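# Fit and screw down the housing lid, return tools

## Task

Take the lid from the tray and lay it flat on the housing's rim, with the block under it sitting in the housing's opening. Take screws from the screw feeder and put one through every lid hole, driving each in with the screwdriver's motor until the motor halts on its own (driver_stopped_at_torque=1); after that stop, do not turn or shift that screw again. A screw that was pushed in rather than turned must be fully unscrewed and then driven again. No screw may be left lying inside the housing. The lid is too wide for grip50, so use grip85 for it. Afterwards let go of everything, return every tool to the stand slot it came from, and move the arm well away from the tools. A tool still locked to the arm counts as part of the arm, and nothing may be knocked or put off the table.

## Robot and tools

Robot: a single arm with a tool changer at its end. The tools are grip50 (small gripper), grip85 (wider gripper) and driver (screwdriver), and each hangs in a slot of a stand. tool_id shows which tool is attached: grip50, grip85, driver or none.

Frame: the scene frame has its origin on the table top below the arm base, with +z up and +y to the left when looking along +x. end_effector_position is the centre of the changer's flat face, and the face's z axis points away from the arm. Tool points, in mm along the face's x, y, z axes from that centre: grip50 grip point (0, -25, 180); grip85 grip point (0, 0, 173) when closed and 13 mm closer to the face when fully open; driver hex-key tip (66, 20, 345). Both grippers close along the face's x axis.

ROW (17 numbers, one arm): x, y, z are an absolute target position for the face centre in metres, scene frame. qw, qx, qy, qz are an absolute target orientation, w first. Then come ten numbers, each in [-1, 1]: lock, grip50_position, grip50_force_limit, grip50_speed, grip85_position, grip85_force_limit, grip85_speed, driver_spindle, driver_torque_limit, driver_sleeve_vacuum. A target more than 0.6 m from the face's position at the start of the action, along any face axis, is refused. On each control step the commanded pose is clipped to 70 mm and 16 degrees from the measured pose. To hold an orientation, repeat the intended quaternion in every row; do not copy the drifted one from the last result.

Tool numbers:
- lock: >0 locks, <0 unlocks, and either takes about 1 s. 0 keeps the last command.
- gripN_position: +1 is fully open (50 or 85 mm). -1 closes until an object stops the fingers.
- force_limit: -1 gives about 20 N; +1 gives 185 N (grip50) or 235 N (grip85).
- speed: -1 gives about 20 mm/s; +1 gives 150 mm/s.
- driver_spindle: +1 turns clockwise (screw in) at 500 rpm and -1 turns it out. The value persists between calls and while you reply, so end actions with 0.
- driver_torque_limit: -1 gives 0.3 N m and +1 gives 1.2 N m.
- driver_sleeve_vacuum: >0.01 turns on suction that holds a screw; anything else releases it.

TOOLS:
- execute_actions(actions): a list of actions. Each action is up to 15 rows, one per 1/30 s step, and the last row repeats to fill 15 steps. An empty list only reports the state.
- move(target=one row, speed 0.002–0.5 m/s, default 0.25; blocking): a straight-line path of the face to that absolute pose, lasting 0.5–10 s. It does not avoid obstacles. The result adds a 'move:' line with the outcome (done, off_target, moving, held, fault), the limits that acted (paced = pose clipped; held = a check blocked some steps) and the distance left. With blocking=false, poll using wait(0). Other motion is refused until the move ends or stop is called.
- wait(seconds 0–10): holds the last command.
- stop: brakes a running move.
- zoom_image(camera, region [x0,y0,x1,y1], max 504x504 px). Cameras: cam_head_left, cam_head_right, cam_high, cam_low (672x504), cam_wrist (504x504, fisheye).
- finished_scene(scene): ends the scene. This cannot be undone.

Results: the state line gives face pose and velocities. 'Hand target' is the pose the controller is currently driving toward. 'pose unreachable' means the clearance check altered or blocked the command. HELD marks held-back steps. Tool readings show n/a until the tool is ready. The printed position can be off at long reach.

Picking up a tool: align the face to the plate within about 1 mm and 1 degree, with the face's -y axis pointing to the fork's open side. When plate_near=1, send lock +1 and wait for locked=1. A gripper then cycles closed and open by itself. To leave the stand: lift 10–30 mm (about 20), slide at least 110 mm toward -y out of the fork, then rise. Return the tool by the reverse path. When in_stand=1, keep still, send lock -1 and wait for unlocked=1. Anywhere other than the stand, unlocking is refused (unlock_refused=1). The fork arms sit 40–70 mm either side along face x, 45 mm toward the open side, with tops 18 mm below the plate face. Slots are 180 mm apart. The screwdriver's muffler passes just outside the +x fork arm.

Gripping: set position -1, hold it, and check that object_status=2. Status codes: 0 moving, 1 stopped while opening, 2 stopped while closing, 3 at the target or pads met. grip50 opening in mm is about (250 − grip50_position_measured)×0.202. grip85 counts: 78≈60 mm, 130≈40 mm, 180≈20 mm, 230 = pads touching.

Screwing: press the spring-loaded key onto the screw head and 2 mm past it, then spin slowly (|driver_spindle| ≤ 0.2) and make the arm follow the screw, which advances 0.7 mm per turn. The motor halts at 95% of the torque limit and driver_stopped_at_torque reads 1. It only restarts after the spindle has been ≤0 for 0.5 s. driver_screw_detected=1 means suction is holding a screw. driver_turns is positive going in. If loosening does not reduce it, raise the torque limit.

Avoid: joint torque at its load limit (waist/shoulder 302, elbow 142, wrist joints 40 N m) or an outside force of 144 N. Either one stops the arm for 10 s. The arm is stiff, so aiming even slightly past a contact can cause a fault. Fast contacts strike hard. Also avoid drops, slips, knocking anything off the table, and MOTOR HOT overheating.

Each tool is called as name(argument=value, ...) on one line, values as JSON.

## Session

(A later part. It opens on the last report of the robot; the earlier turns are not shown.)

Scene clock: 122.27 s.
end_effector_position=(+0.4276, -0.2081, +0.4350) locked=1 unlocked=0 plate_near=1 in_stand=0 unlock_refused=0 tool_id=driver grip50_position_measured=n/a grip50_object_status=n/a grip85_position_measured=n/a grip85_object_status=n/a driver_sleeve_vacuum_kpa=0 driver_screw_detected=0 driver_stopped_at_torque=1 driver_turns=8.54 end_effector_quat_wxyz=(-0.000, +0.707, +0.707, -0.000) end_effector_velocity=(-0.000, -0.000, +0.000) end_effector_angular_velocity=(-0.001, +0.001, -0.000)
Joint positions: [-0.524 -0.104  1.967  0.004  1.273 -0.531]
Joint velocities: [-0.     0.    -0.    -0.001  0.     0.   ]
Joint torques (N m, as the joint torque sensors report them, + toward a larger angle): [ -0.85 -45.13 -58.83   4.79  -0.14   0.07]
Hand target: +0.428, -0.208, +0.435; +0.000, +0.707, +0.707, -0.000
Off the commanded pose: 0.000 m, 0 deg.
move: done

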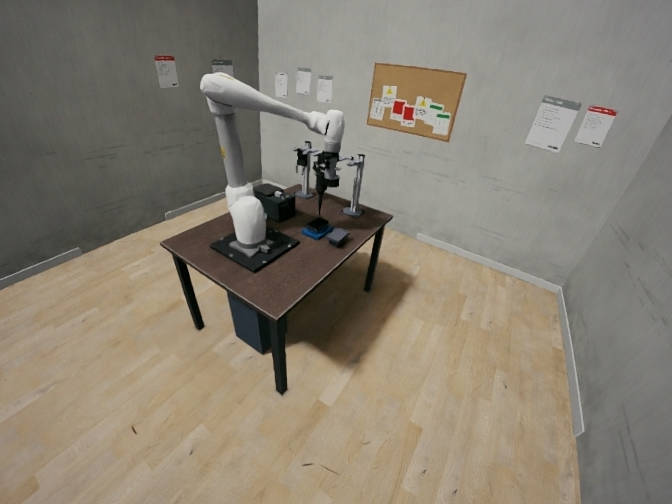

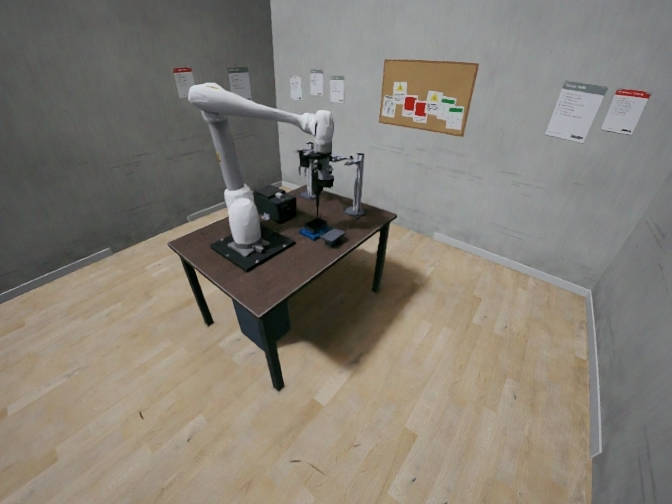

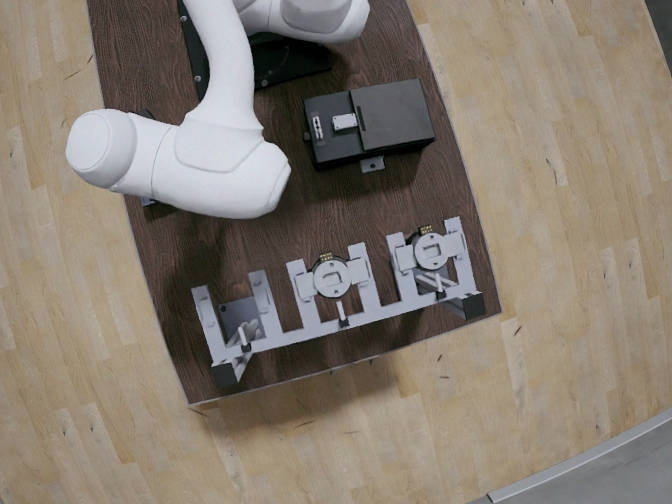

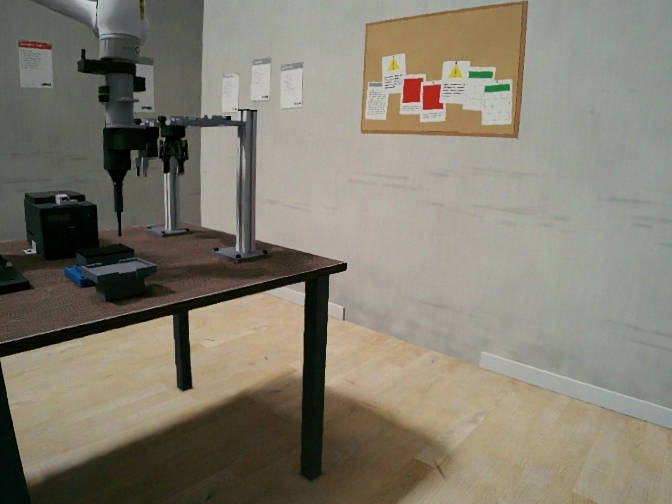

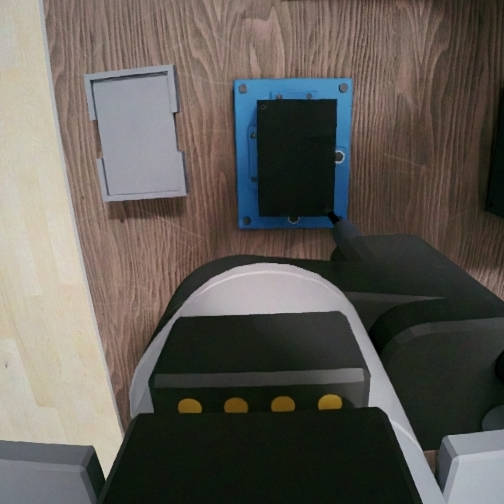

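move(target=[0.3717,0.0282,0.535,0,0.7071,0.7071,0,0,0,0,0,0,0,0,0,0,-1], speed=0.25)

zoom_image(camera="cam_low", region=[105, 232, 135, 256])

zoom_image(camera="cam_wrist", region=[300, 170, 360, 230])

zoom_image(camera="cam_wrist", region=[120, 210, 180, 260])

Scene clock: 123.97 s.
end_effector_position=(+0.3711, +0.0282, +0.5352) locked=1 unlocked=0 plate_near=1 in_stand=0 unlock_refused=0 tool_id=driver grip50_position_measured=n/a grip50_object_status=n/a grip85_position_measured=n/a grip85_object_status=n/a driver_sleeve_vacuum_kpa=0 driver_screw_detected=0 driver_stopped_at_torque=1 driver_turns=8.54 end_effector_quat_wxyz=(+0.000, +0.707, +0.707, +0.000) end_effector_velocity=(+0.001, +0.000, -0.001) end_effector_angular_velocity=(+0.000, +0.002, +0.000)
Joint positions: [-0.012 -0.315  1.947  0.001  1.503 -0.018]
Joint velocities: [ 0.001  0.002 -0.     0.     0.     0.001]
Joint torques (N m, as the joint torque sensors report them, + toward a larger angle): [ -1.68 -21.56 -61.97   5.25  -0.52   0.03]
Hand target: +0.371, +0.028, +0.535; -0.000, +0.707, +0.707, +0.000
Off the commanded pose: 0.001 m, 0 deg.
move: done

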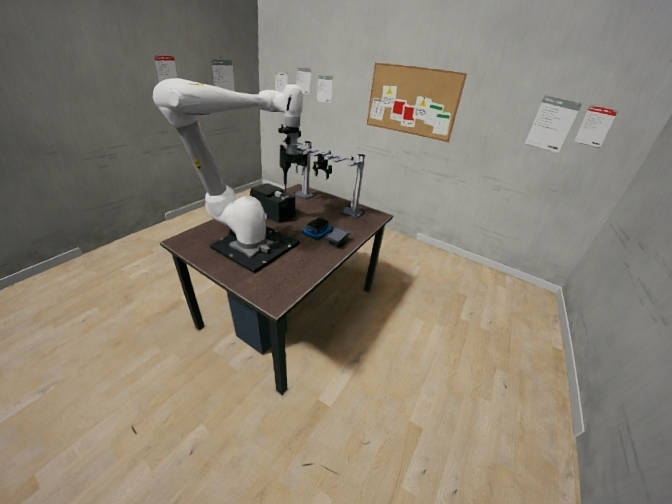

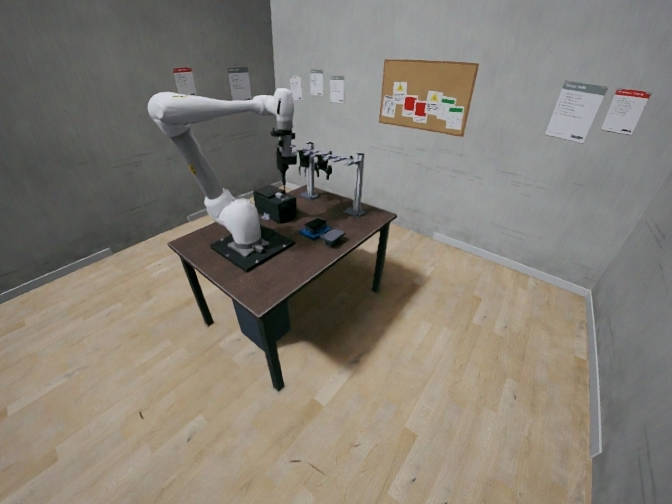

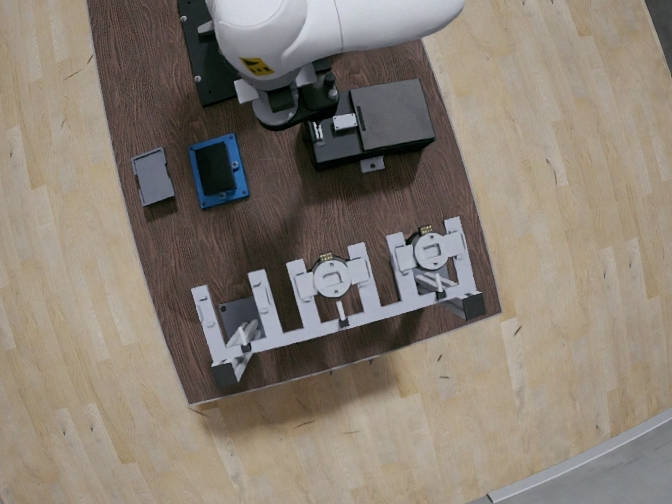

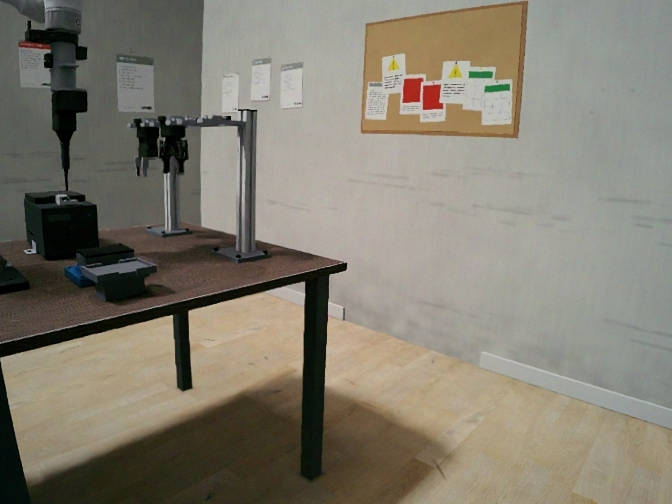

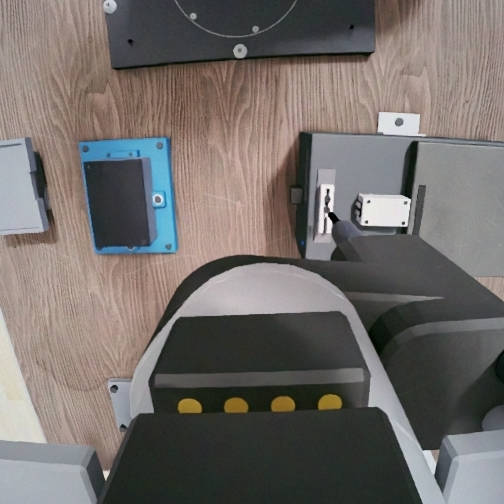

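Region (105, 232, 135, 256) of cam_low's 672x504 image, scaled by 16.800, with more detail than that image has; it fills the top 403 rows of this view, and the rest is white.

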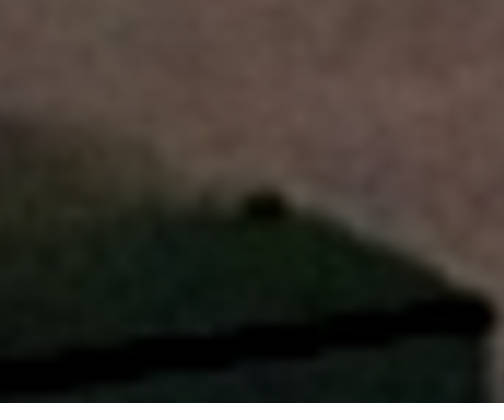

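Region (300, 170, 360, 230) of cam_wrist's 504x504 image, scaled by 8.400, with more detail than that image has.

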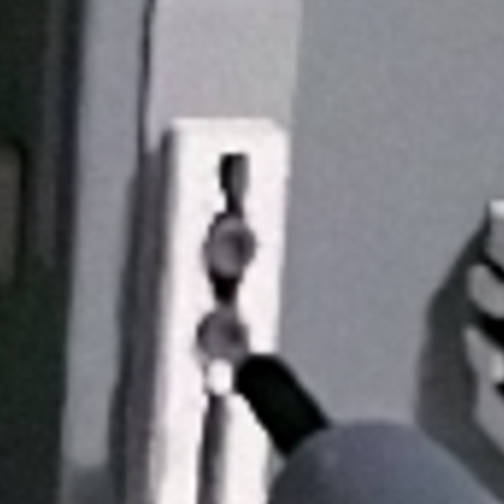

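Region (120, 210, 180, 260) of cam_wrist's 504x504 image, scaled by 8.400, with more detail than that image has.

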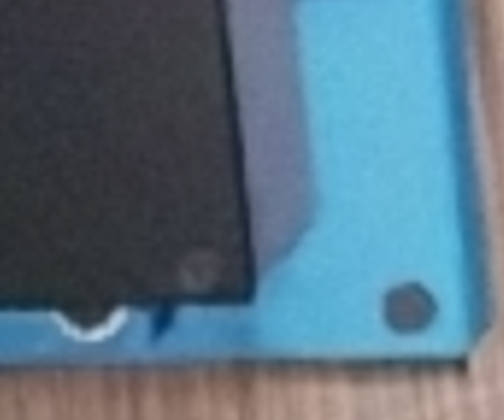

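move(target=[0.3716,0.0281,0.515,0,0.7071,0.7071,0,0,0,0,0,0,0,0,0,0,1], speed=0.05)

execute_actions(actions=[[[0.3716,0.0281,0.5145,0,0.7071,0.7071,0,0,0,0,0,0,0,0,0,0,1],[0.3716,0.0281,0.514,0,0.7071,0.7071,0,0,0,0,0,0,0,0,0,0,1],[0.3716,0.0281,0.5135,0,0.7071,0.7071,0,0,0,0,0,0,0,0,0,0,1],[0.3716,0.0281,0.513,0,0.7071,0.7071,0,0,0,0,0,0,0,0,0,0,1],[0.3716,0.0281,0.5125,0,0.7071,0.7071,0,0,0,0,0,0,0,0,0.15,0,1],[0.3716,0.0281,0.512,0,0.7071,0.7071,0,0,0,0,0,0,0,0,0.15,0,1],[0.3716,0.0281,0.5115,0,0.7071,0.7071,0,0,0,0,0,0,0,0,0.15,0,1],[0.3716,0.0281,0.511,0,0.7071,0.7071,0,0,0,0,0,0,0,0,0.15,0,1],[0.3716,0.0281,0.5105,0,0.7071,0.7071,0,0,0,0,0,0,0,0,0.15,0,1],[0.3716,0.0281,0.5102,0,0.7071,0.7071,0,0,0,0,0,0,0,0,0.15,0,1],[0.3716,0.0281,0.5102,0,0.7071,0.7071,0,0,0,0,0,0,0,0,0.15,0,1],[0.3716,0.0281,0.5102,0,0.7071,0.7071,0,0,0,0,0,0,0,0,0.15,0,1],[0.3716,0.0281,0.5102,0,0.7071,0.7071,0,0,0,0,0,0,0,0,0.15,0,1],[0.3716,0.0281,0.5102,0,0.7071,0.7071,0,0,0,0,0,0,0,0,0.15,0,1],[0.3716,0.0281,0.5102,0,0.7071,0.7071,0,0,0,0,0,0,0,0,0,0,1]]])

Scene clock: 125.00 s.
end_effector_position=(+0.3716, +0.0281, +0.5150) locked=1 unlocked=0 plate_near=1 in_stand=0 unlock_refused=0 tool_id=driver grip50_position_measured=n/a grip50_object_status=n/a grip85_position_measured=n/a grip85_object_status=n/a driver_sleeve_vacuum_kpa=14 driver_screw_detected=0 driver_stopped_at_torque=1 driver_turns=8.54 end_effector_quat_wxyz=(+0.000, +0.707, +0.707, +0.000) end_effector_velocity=(-0.000, -0.000, -0.000) end_effector_angular_velocity=(-0.001, +0.001, +0.000)
Joint positions: [-0.012 -0.311  1.98   0.     1.466 -0.018]
Joint velocities: [-0.001  0.     0.    -0.001  0.    -0.001]
Joint torques (N m, as the joint torque sensors report them, + toward a larger angle): [ -0.08 -22.61 -61.75   5.13  -0.57   0.02]
Hand target: +0.372, +0.028, +0.515; -0.000, +0.707, +0.707, +0.000
Off the commanded pose: 0.000 m, 0 deg.
move: done

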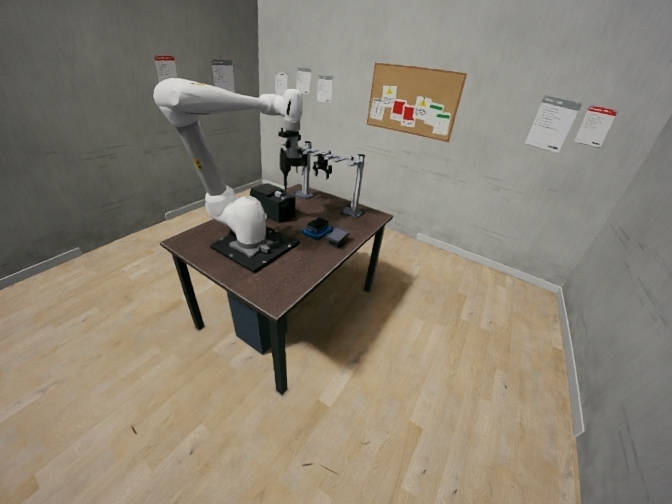

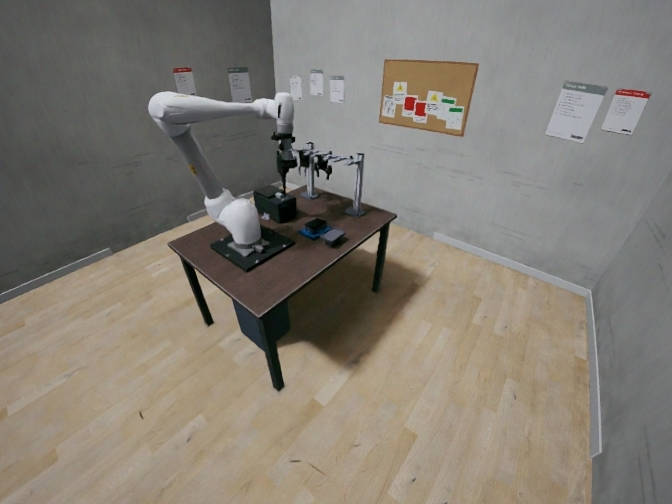

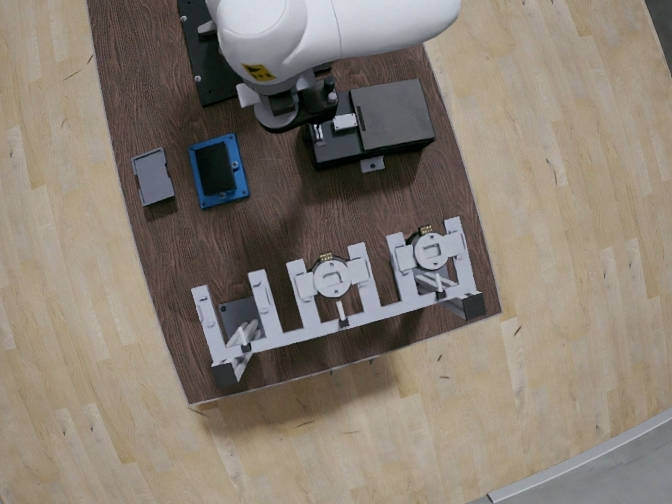

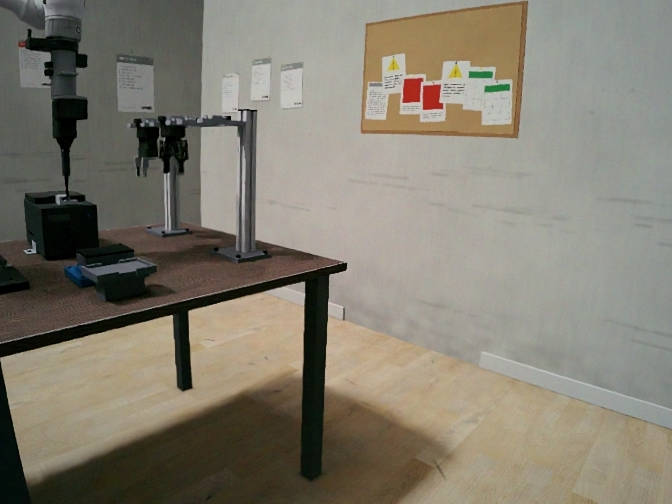

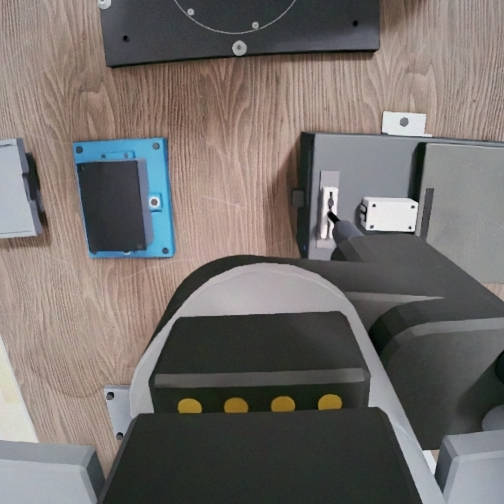

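Scene clock: 125.50 s.
end_effector_position=(+0.3716, +0.0281, +0.5102) locked=1 unlocked=0 plate_near=1 in_stand=0 unlock_refused=0 tool_id=driver grip50_position_measured=n/a grip50_object_status=n/a grip85_position_measured=n/a grip85_object_status=n/a driver_sleeve_vacuum_kpa=40 driver_screw_detected=1 driver_stopped_at_torque=0 driver_turns=8.92 end_effector_quat_wxyz=(+0.000, +0.707, +0.707, +0.000) end_effector_velocity=(-0.000, +0.000, -0.000) end_effector_angular_velocity=(+0.000, +0.000, -0.000)
Joint positions: [-0.012 -0.31   1.988  0.     1.457 -0.018]
Joint velocities: [ 0.    -0.     0.001  0.    -0.     0.001]
Joint torques (N m, as the joint torque sensors report them, + toward a larger angle): [ -1.26 -18.92 -58.91   4.53  -0.5   -0.03]
Hand target: +0.372, +0.028, +0.510; -0.000, +0.707, +0.707, +0.000
Off the commanded pose: 0.000 m, 0 deg.
Step readings (end_effector_position):
0: (+0.3716, +0.0281, +0.5150)
1: (+0.3716, +0.0281, +0.5150)
2: (+0.3716, +0.0281, +0.5148)
4: (+0.3716, +0.0281, +0.5139)
8: (+0.3716, +0.0281, +0.5119)
15: end_effector_position above

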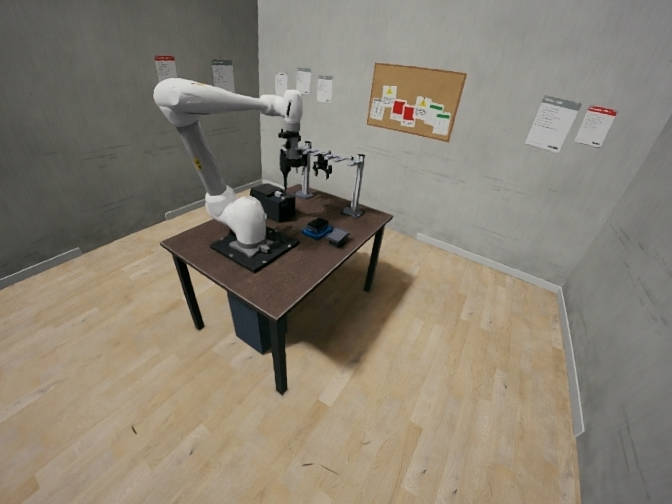

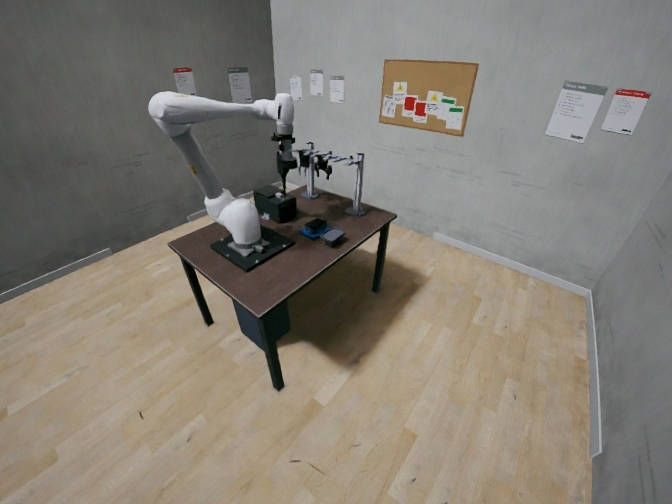

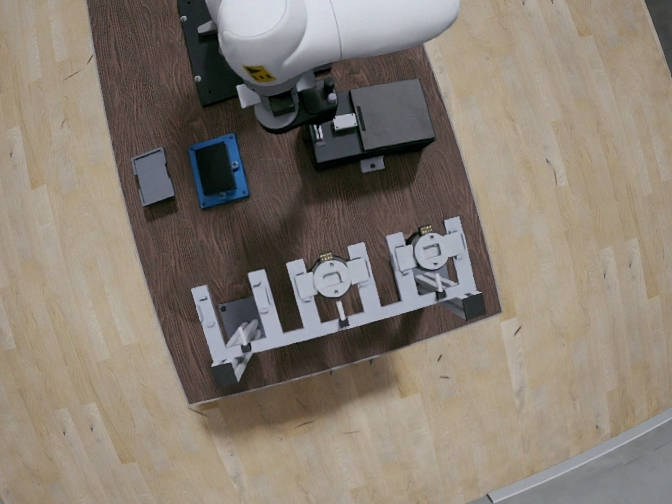

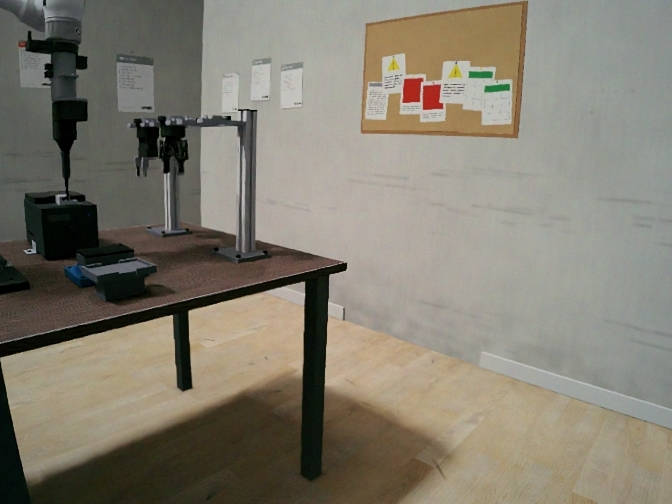

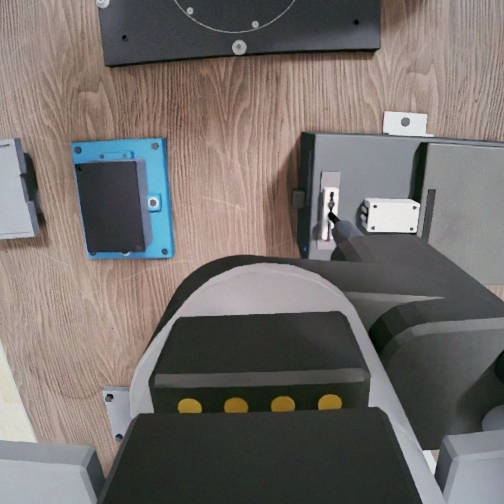

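move(target=[0.3716,0.0281,0.537,0,0.7071,0.7071,0,0,0,0,0,0,0,0,0,0,1], speed=0.05)

move(target=[0.3202,-0.2720,0.44,0,0.7071,0.7071,0,0,0,0,0,0,0,0,0,0,1], speed=0.22)

wait(seconds=0.2)

zoom_image(camera="cam_wrist", region=[300, 170, 360, 230])

Scene clock: 126.43 s.
end_effector_position=(+0.3716, +0.0281, +0.5369) locked=1 unlocked=0 plate_near=1 in_stand=0 unlock_refused=0 tool_id=driver grip50_position_measured=n/a grip50_object_status=n/a grip85_position_measured=n/a grip85_object_status=n/a driver_sleeve_vacuum_kpa=39 driver_screw_detected=1 driver_stopped_at_torque=0 driver_turns=8.92 end_effector_quat_wxyz=(-0.000, +0.707, +0.707, -0.000) end_effector_velocity=(+0.000, -0.000, +0.000) end_effector_angular_velocity=(-0.000, -0.001, +0.000)
Joint positions: [-0.012 -0.314  1.943  0.     1.506 -0.018]
Joint velocities: [ 0.    -0.    -0.    -0.    -0.001 -0.   ]
Joint torques (N m, as the joint torque sensors report them, + toward a larger angle): [ -1.22 -19.93 -61.56   5.19  -0.45  -0.05]
Hand target: +0.372, +0.028, +0.537; +0.000, +0.707, +0.707, -0.000
Off the commanded pose: 0.000 m, 0 deg.
move: done

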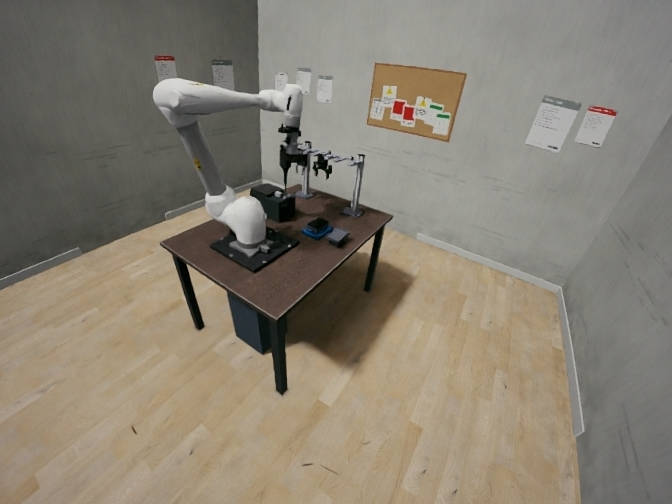

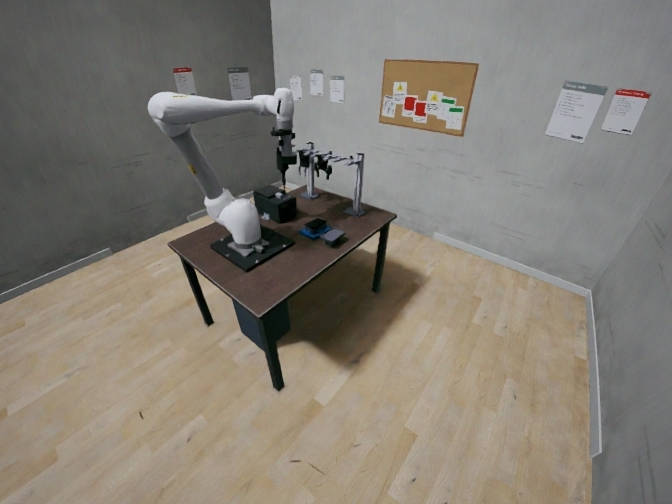

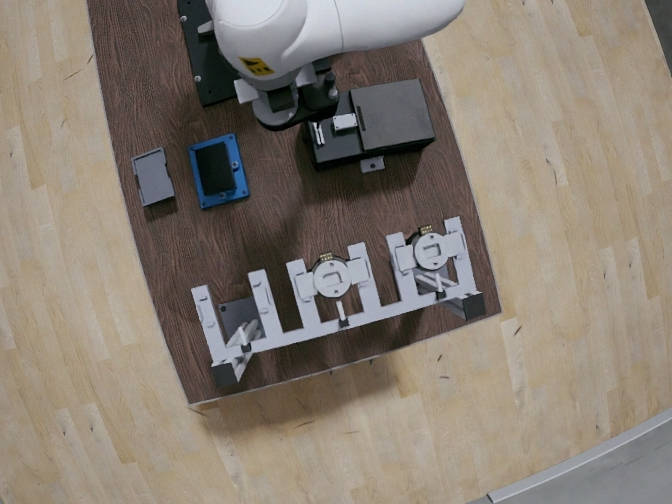

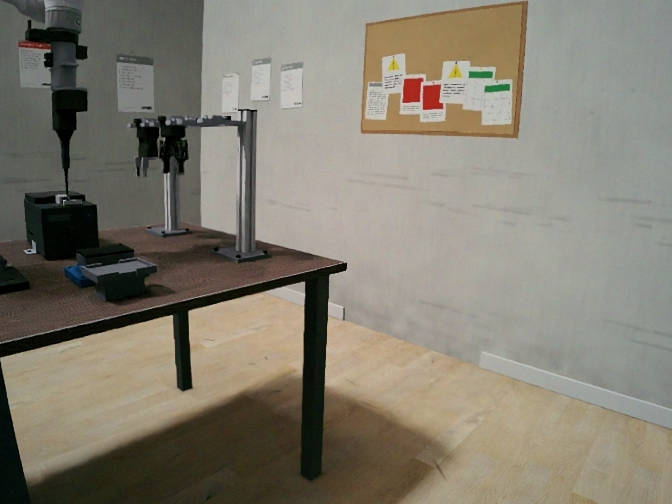

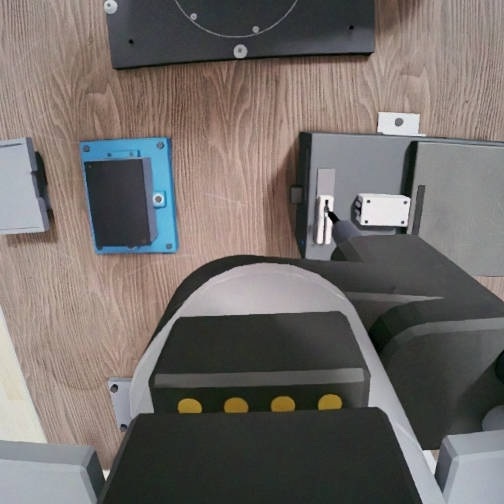

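Scene clock: 128.30 s.
end_effector_position=(+0.3206, -0.2721, +0.4400) locked=1 unlocked=0 plate_near=1 in_stand=0 unlock_refused=0 tool_id=driver grip50_position_measured=n/a grip50_object_status=n/a grip85_position_measured=n/a grip85_object_status=n/a driver_sleeve_vacuum_kpa=39 driver_screw_detected=1 driver_stopped_at_torque=0 driver_turns=8.92 end_effector_quat_wxyz=(-0.000, +0.707, +0.707, -0.000) end_effector_velocity=(-0.000, -0.000, +0.000) end_effector_angular_velocity=(+0.000, +0.000, +0.001)
Joint positions: [-0.787 -0.2    2.038  0.004  1.299 -0.794]
Joint velocities: [-0.001  0.    -0.     0.     0.    -0.001]
Joint torques (N m, as the joint torque sensors report them, + toward a larger angle): [  1.01 -31.01 -59.15   4.92   0.09   0.19]
Hand target: +0.321, -0.272, +0.440; -0.000, +0.707, +0.707, -0.000
Off the commanded pose: 0.000 m, 0 deg.
move: done

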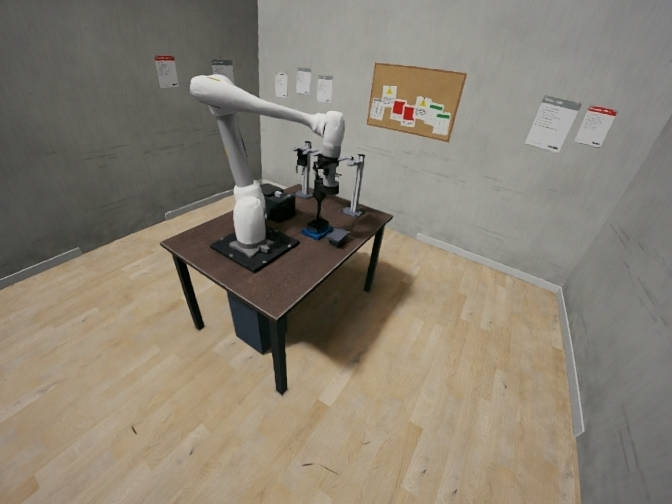

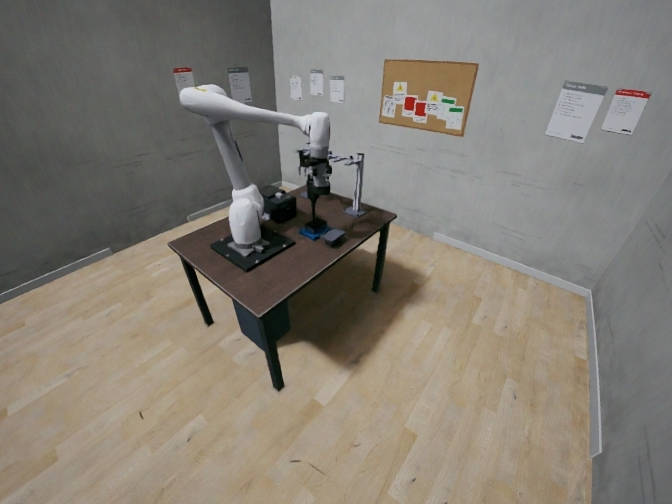

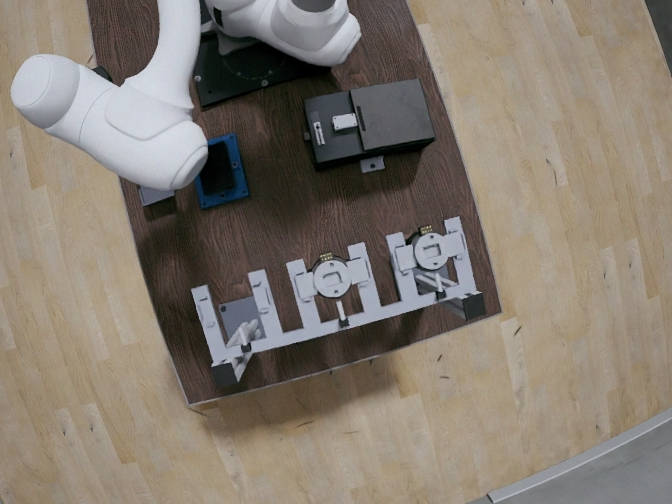

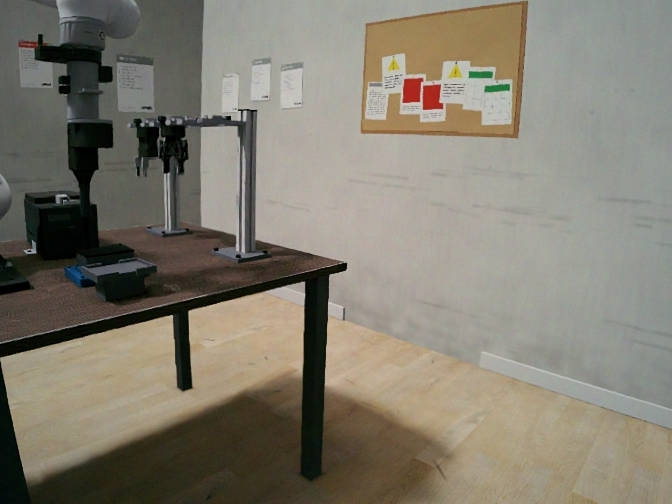

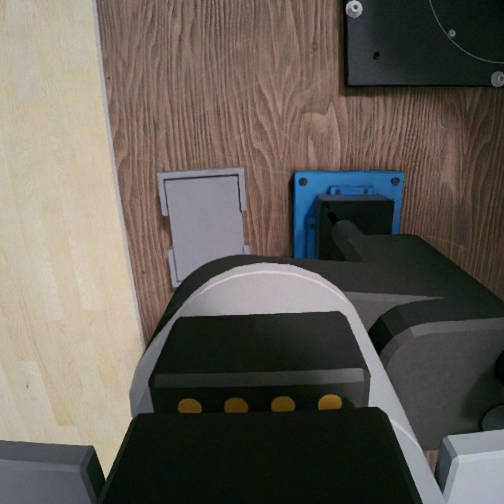

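Scene clock: 128.50 s.
end_effector_position=(+0.3206, -0.2721, +0.4400) locked=1 unlocked=0 plate_near=1 in_stand=0 unlock_refused=0 tool_id=driver grip50_position_measured=n/a grip50_object_status=n/a grip85_position_measured=n/a grip85_object_status=n/a driver_sleeve_vacuum_kpa=39 driver_screw_detected=1 driver_stopped_at_torque=0 driver_turns=8.92 end_effector_quat_wxyz=(-0.000, +0.707, +0.707, -0.000) end_effector_velocity=(+0.000, +0.000, -0.000) end_effector_angular_velocity=(+0.002, -0.001, -0.001)
Joint positions: [-0.787 -0.2    2.038  0.004  1.299 -0.794]
Joint velocities: [ 0.    -0.     0.     0.002  0.     0.001]
Joint torques (N m, as the joint torque sensors report them, + toward a larger angle): [ -0.68 -30.95 -58.97   4.91  -0.01   0.09]
Hand target: +0.321, -0.272, +0.440; -0.000, +0.707, +0.707, -0.000
Off the commanded pose: 0.000 m, 0 deg.
wait: 0.20 s; at rest by 0.17 s

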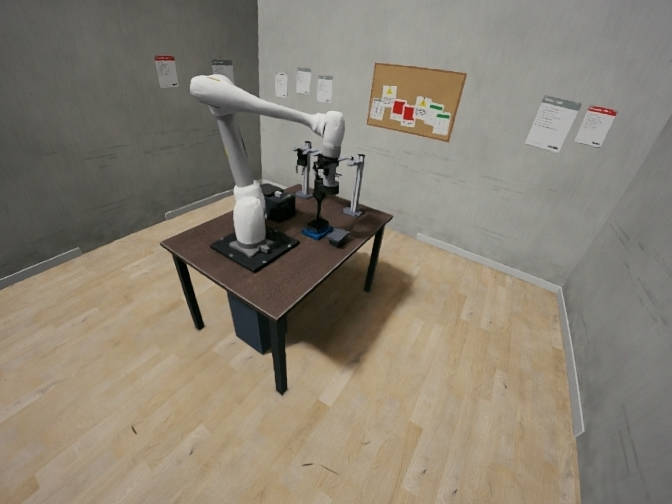

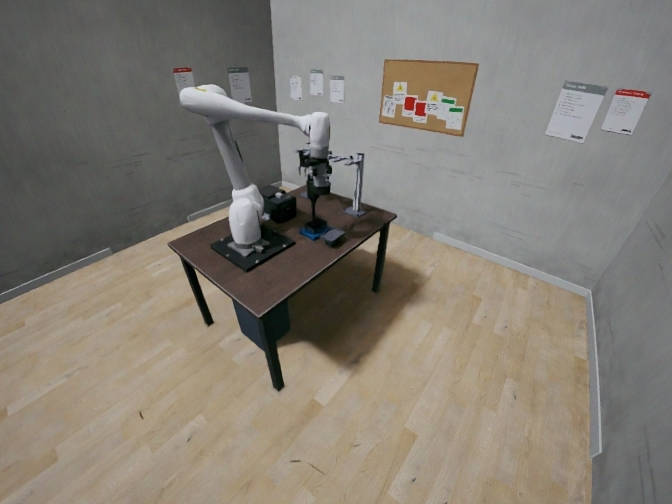

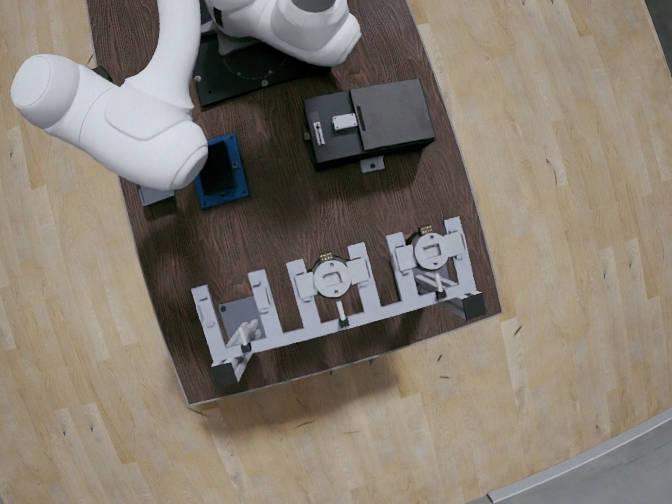

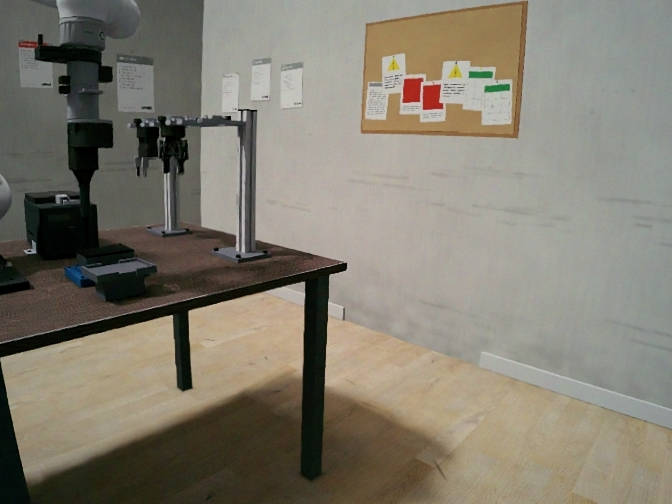

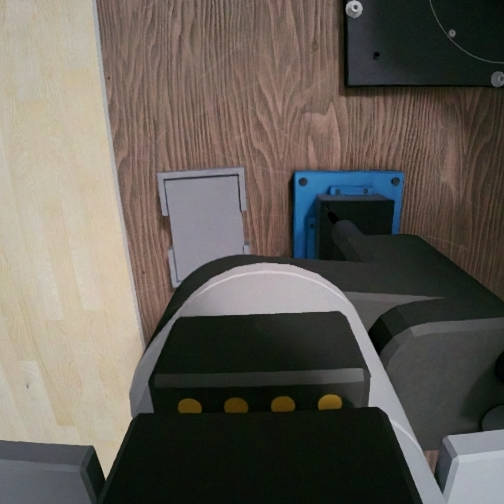

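Region (300, 170, 360, 230) of cam_wrist's 504x504 image, scaled by 8.400, with more detail than that image has.

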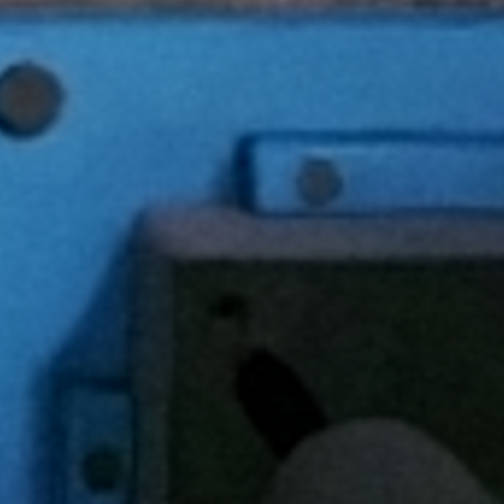

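execute_actions(actions=[])

Scene clock: 129.10 s.
end_effector_position=(+0.3206, -0.2721, +0.4400) locked=1 unlocked=0 plate_near=1 in_stand=0 unlock_refused=0 tool_id=driver grip50_position_measured=n/a grip50_object_status=n/a grip85_position_measured=n/a grip85_object_status=n/a driver_sleeve_vacuum_kpa=39 driver_screw_detected=1 driver_stopped_at_torque=0 driver_turns=8.92 end_effector_quat_wxyz=(-0.000, +0.707, +0.707, -0.000) end_effector_velocity=(-0.000, -0.000, -0.000) end_effector_angular_velocity=(-0.000, +0.000, +0.000)
Joint positions: [-0.787 -0.2    2.038  0.004  1.299 -0.794]
Joint velocities: [-0.     0.     0.    -0.    -0.    -0.001]
Joint torques (N m, as the joint torque sensors report them, + toward a larger angle): [ -1.72 -32.26 -59.85   4.82   0.11  -0.08]
Hand target: +0.321, -0.272, +0.440; -0.000, +0.707, +0.707, -0.000
Off the commanded pose: 0.000 m, 0 deg.

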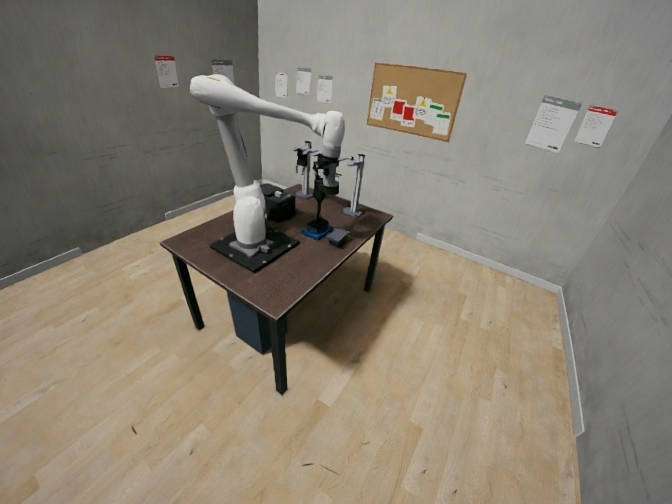

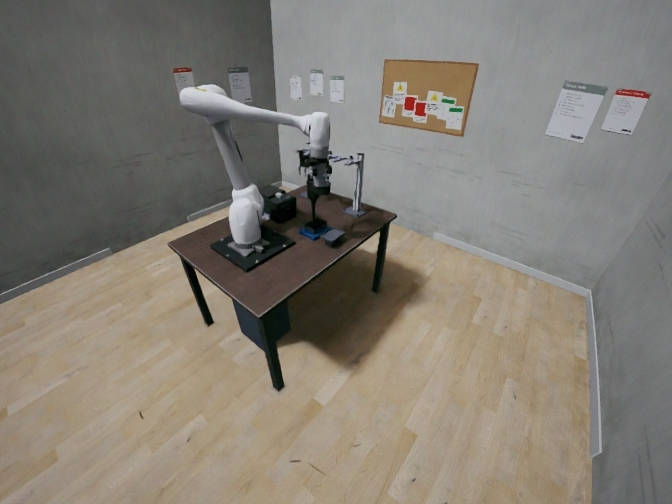

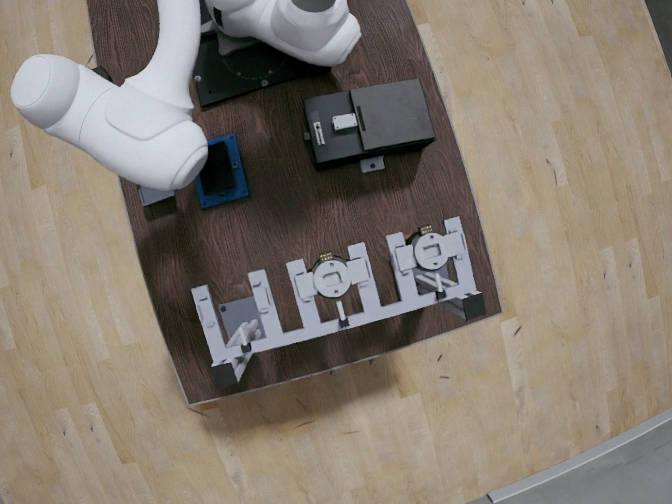

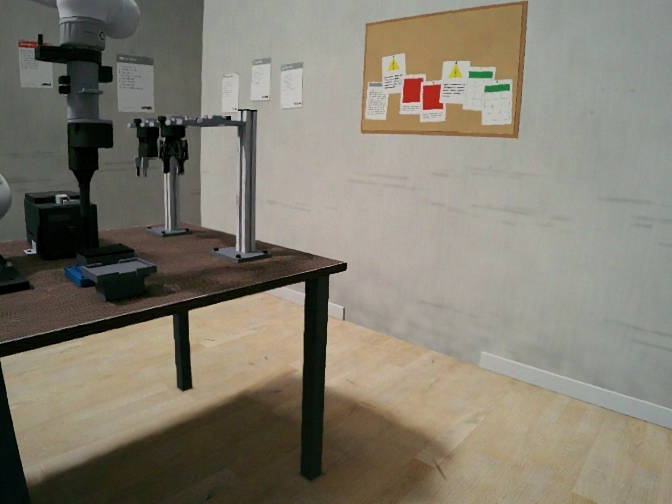

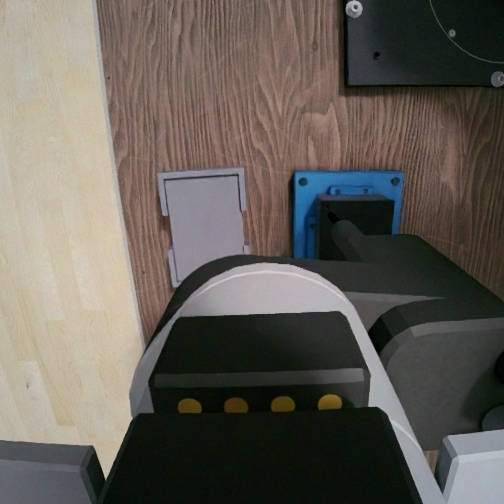

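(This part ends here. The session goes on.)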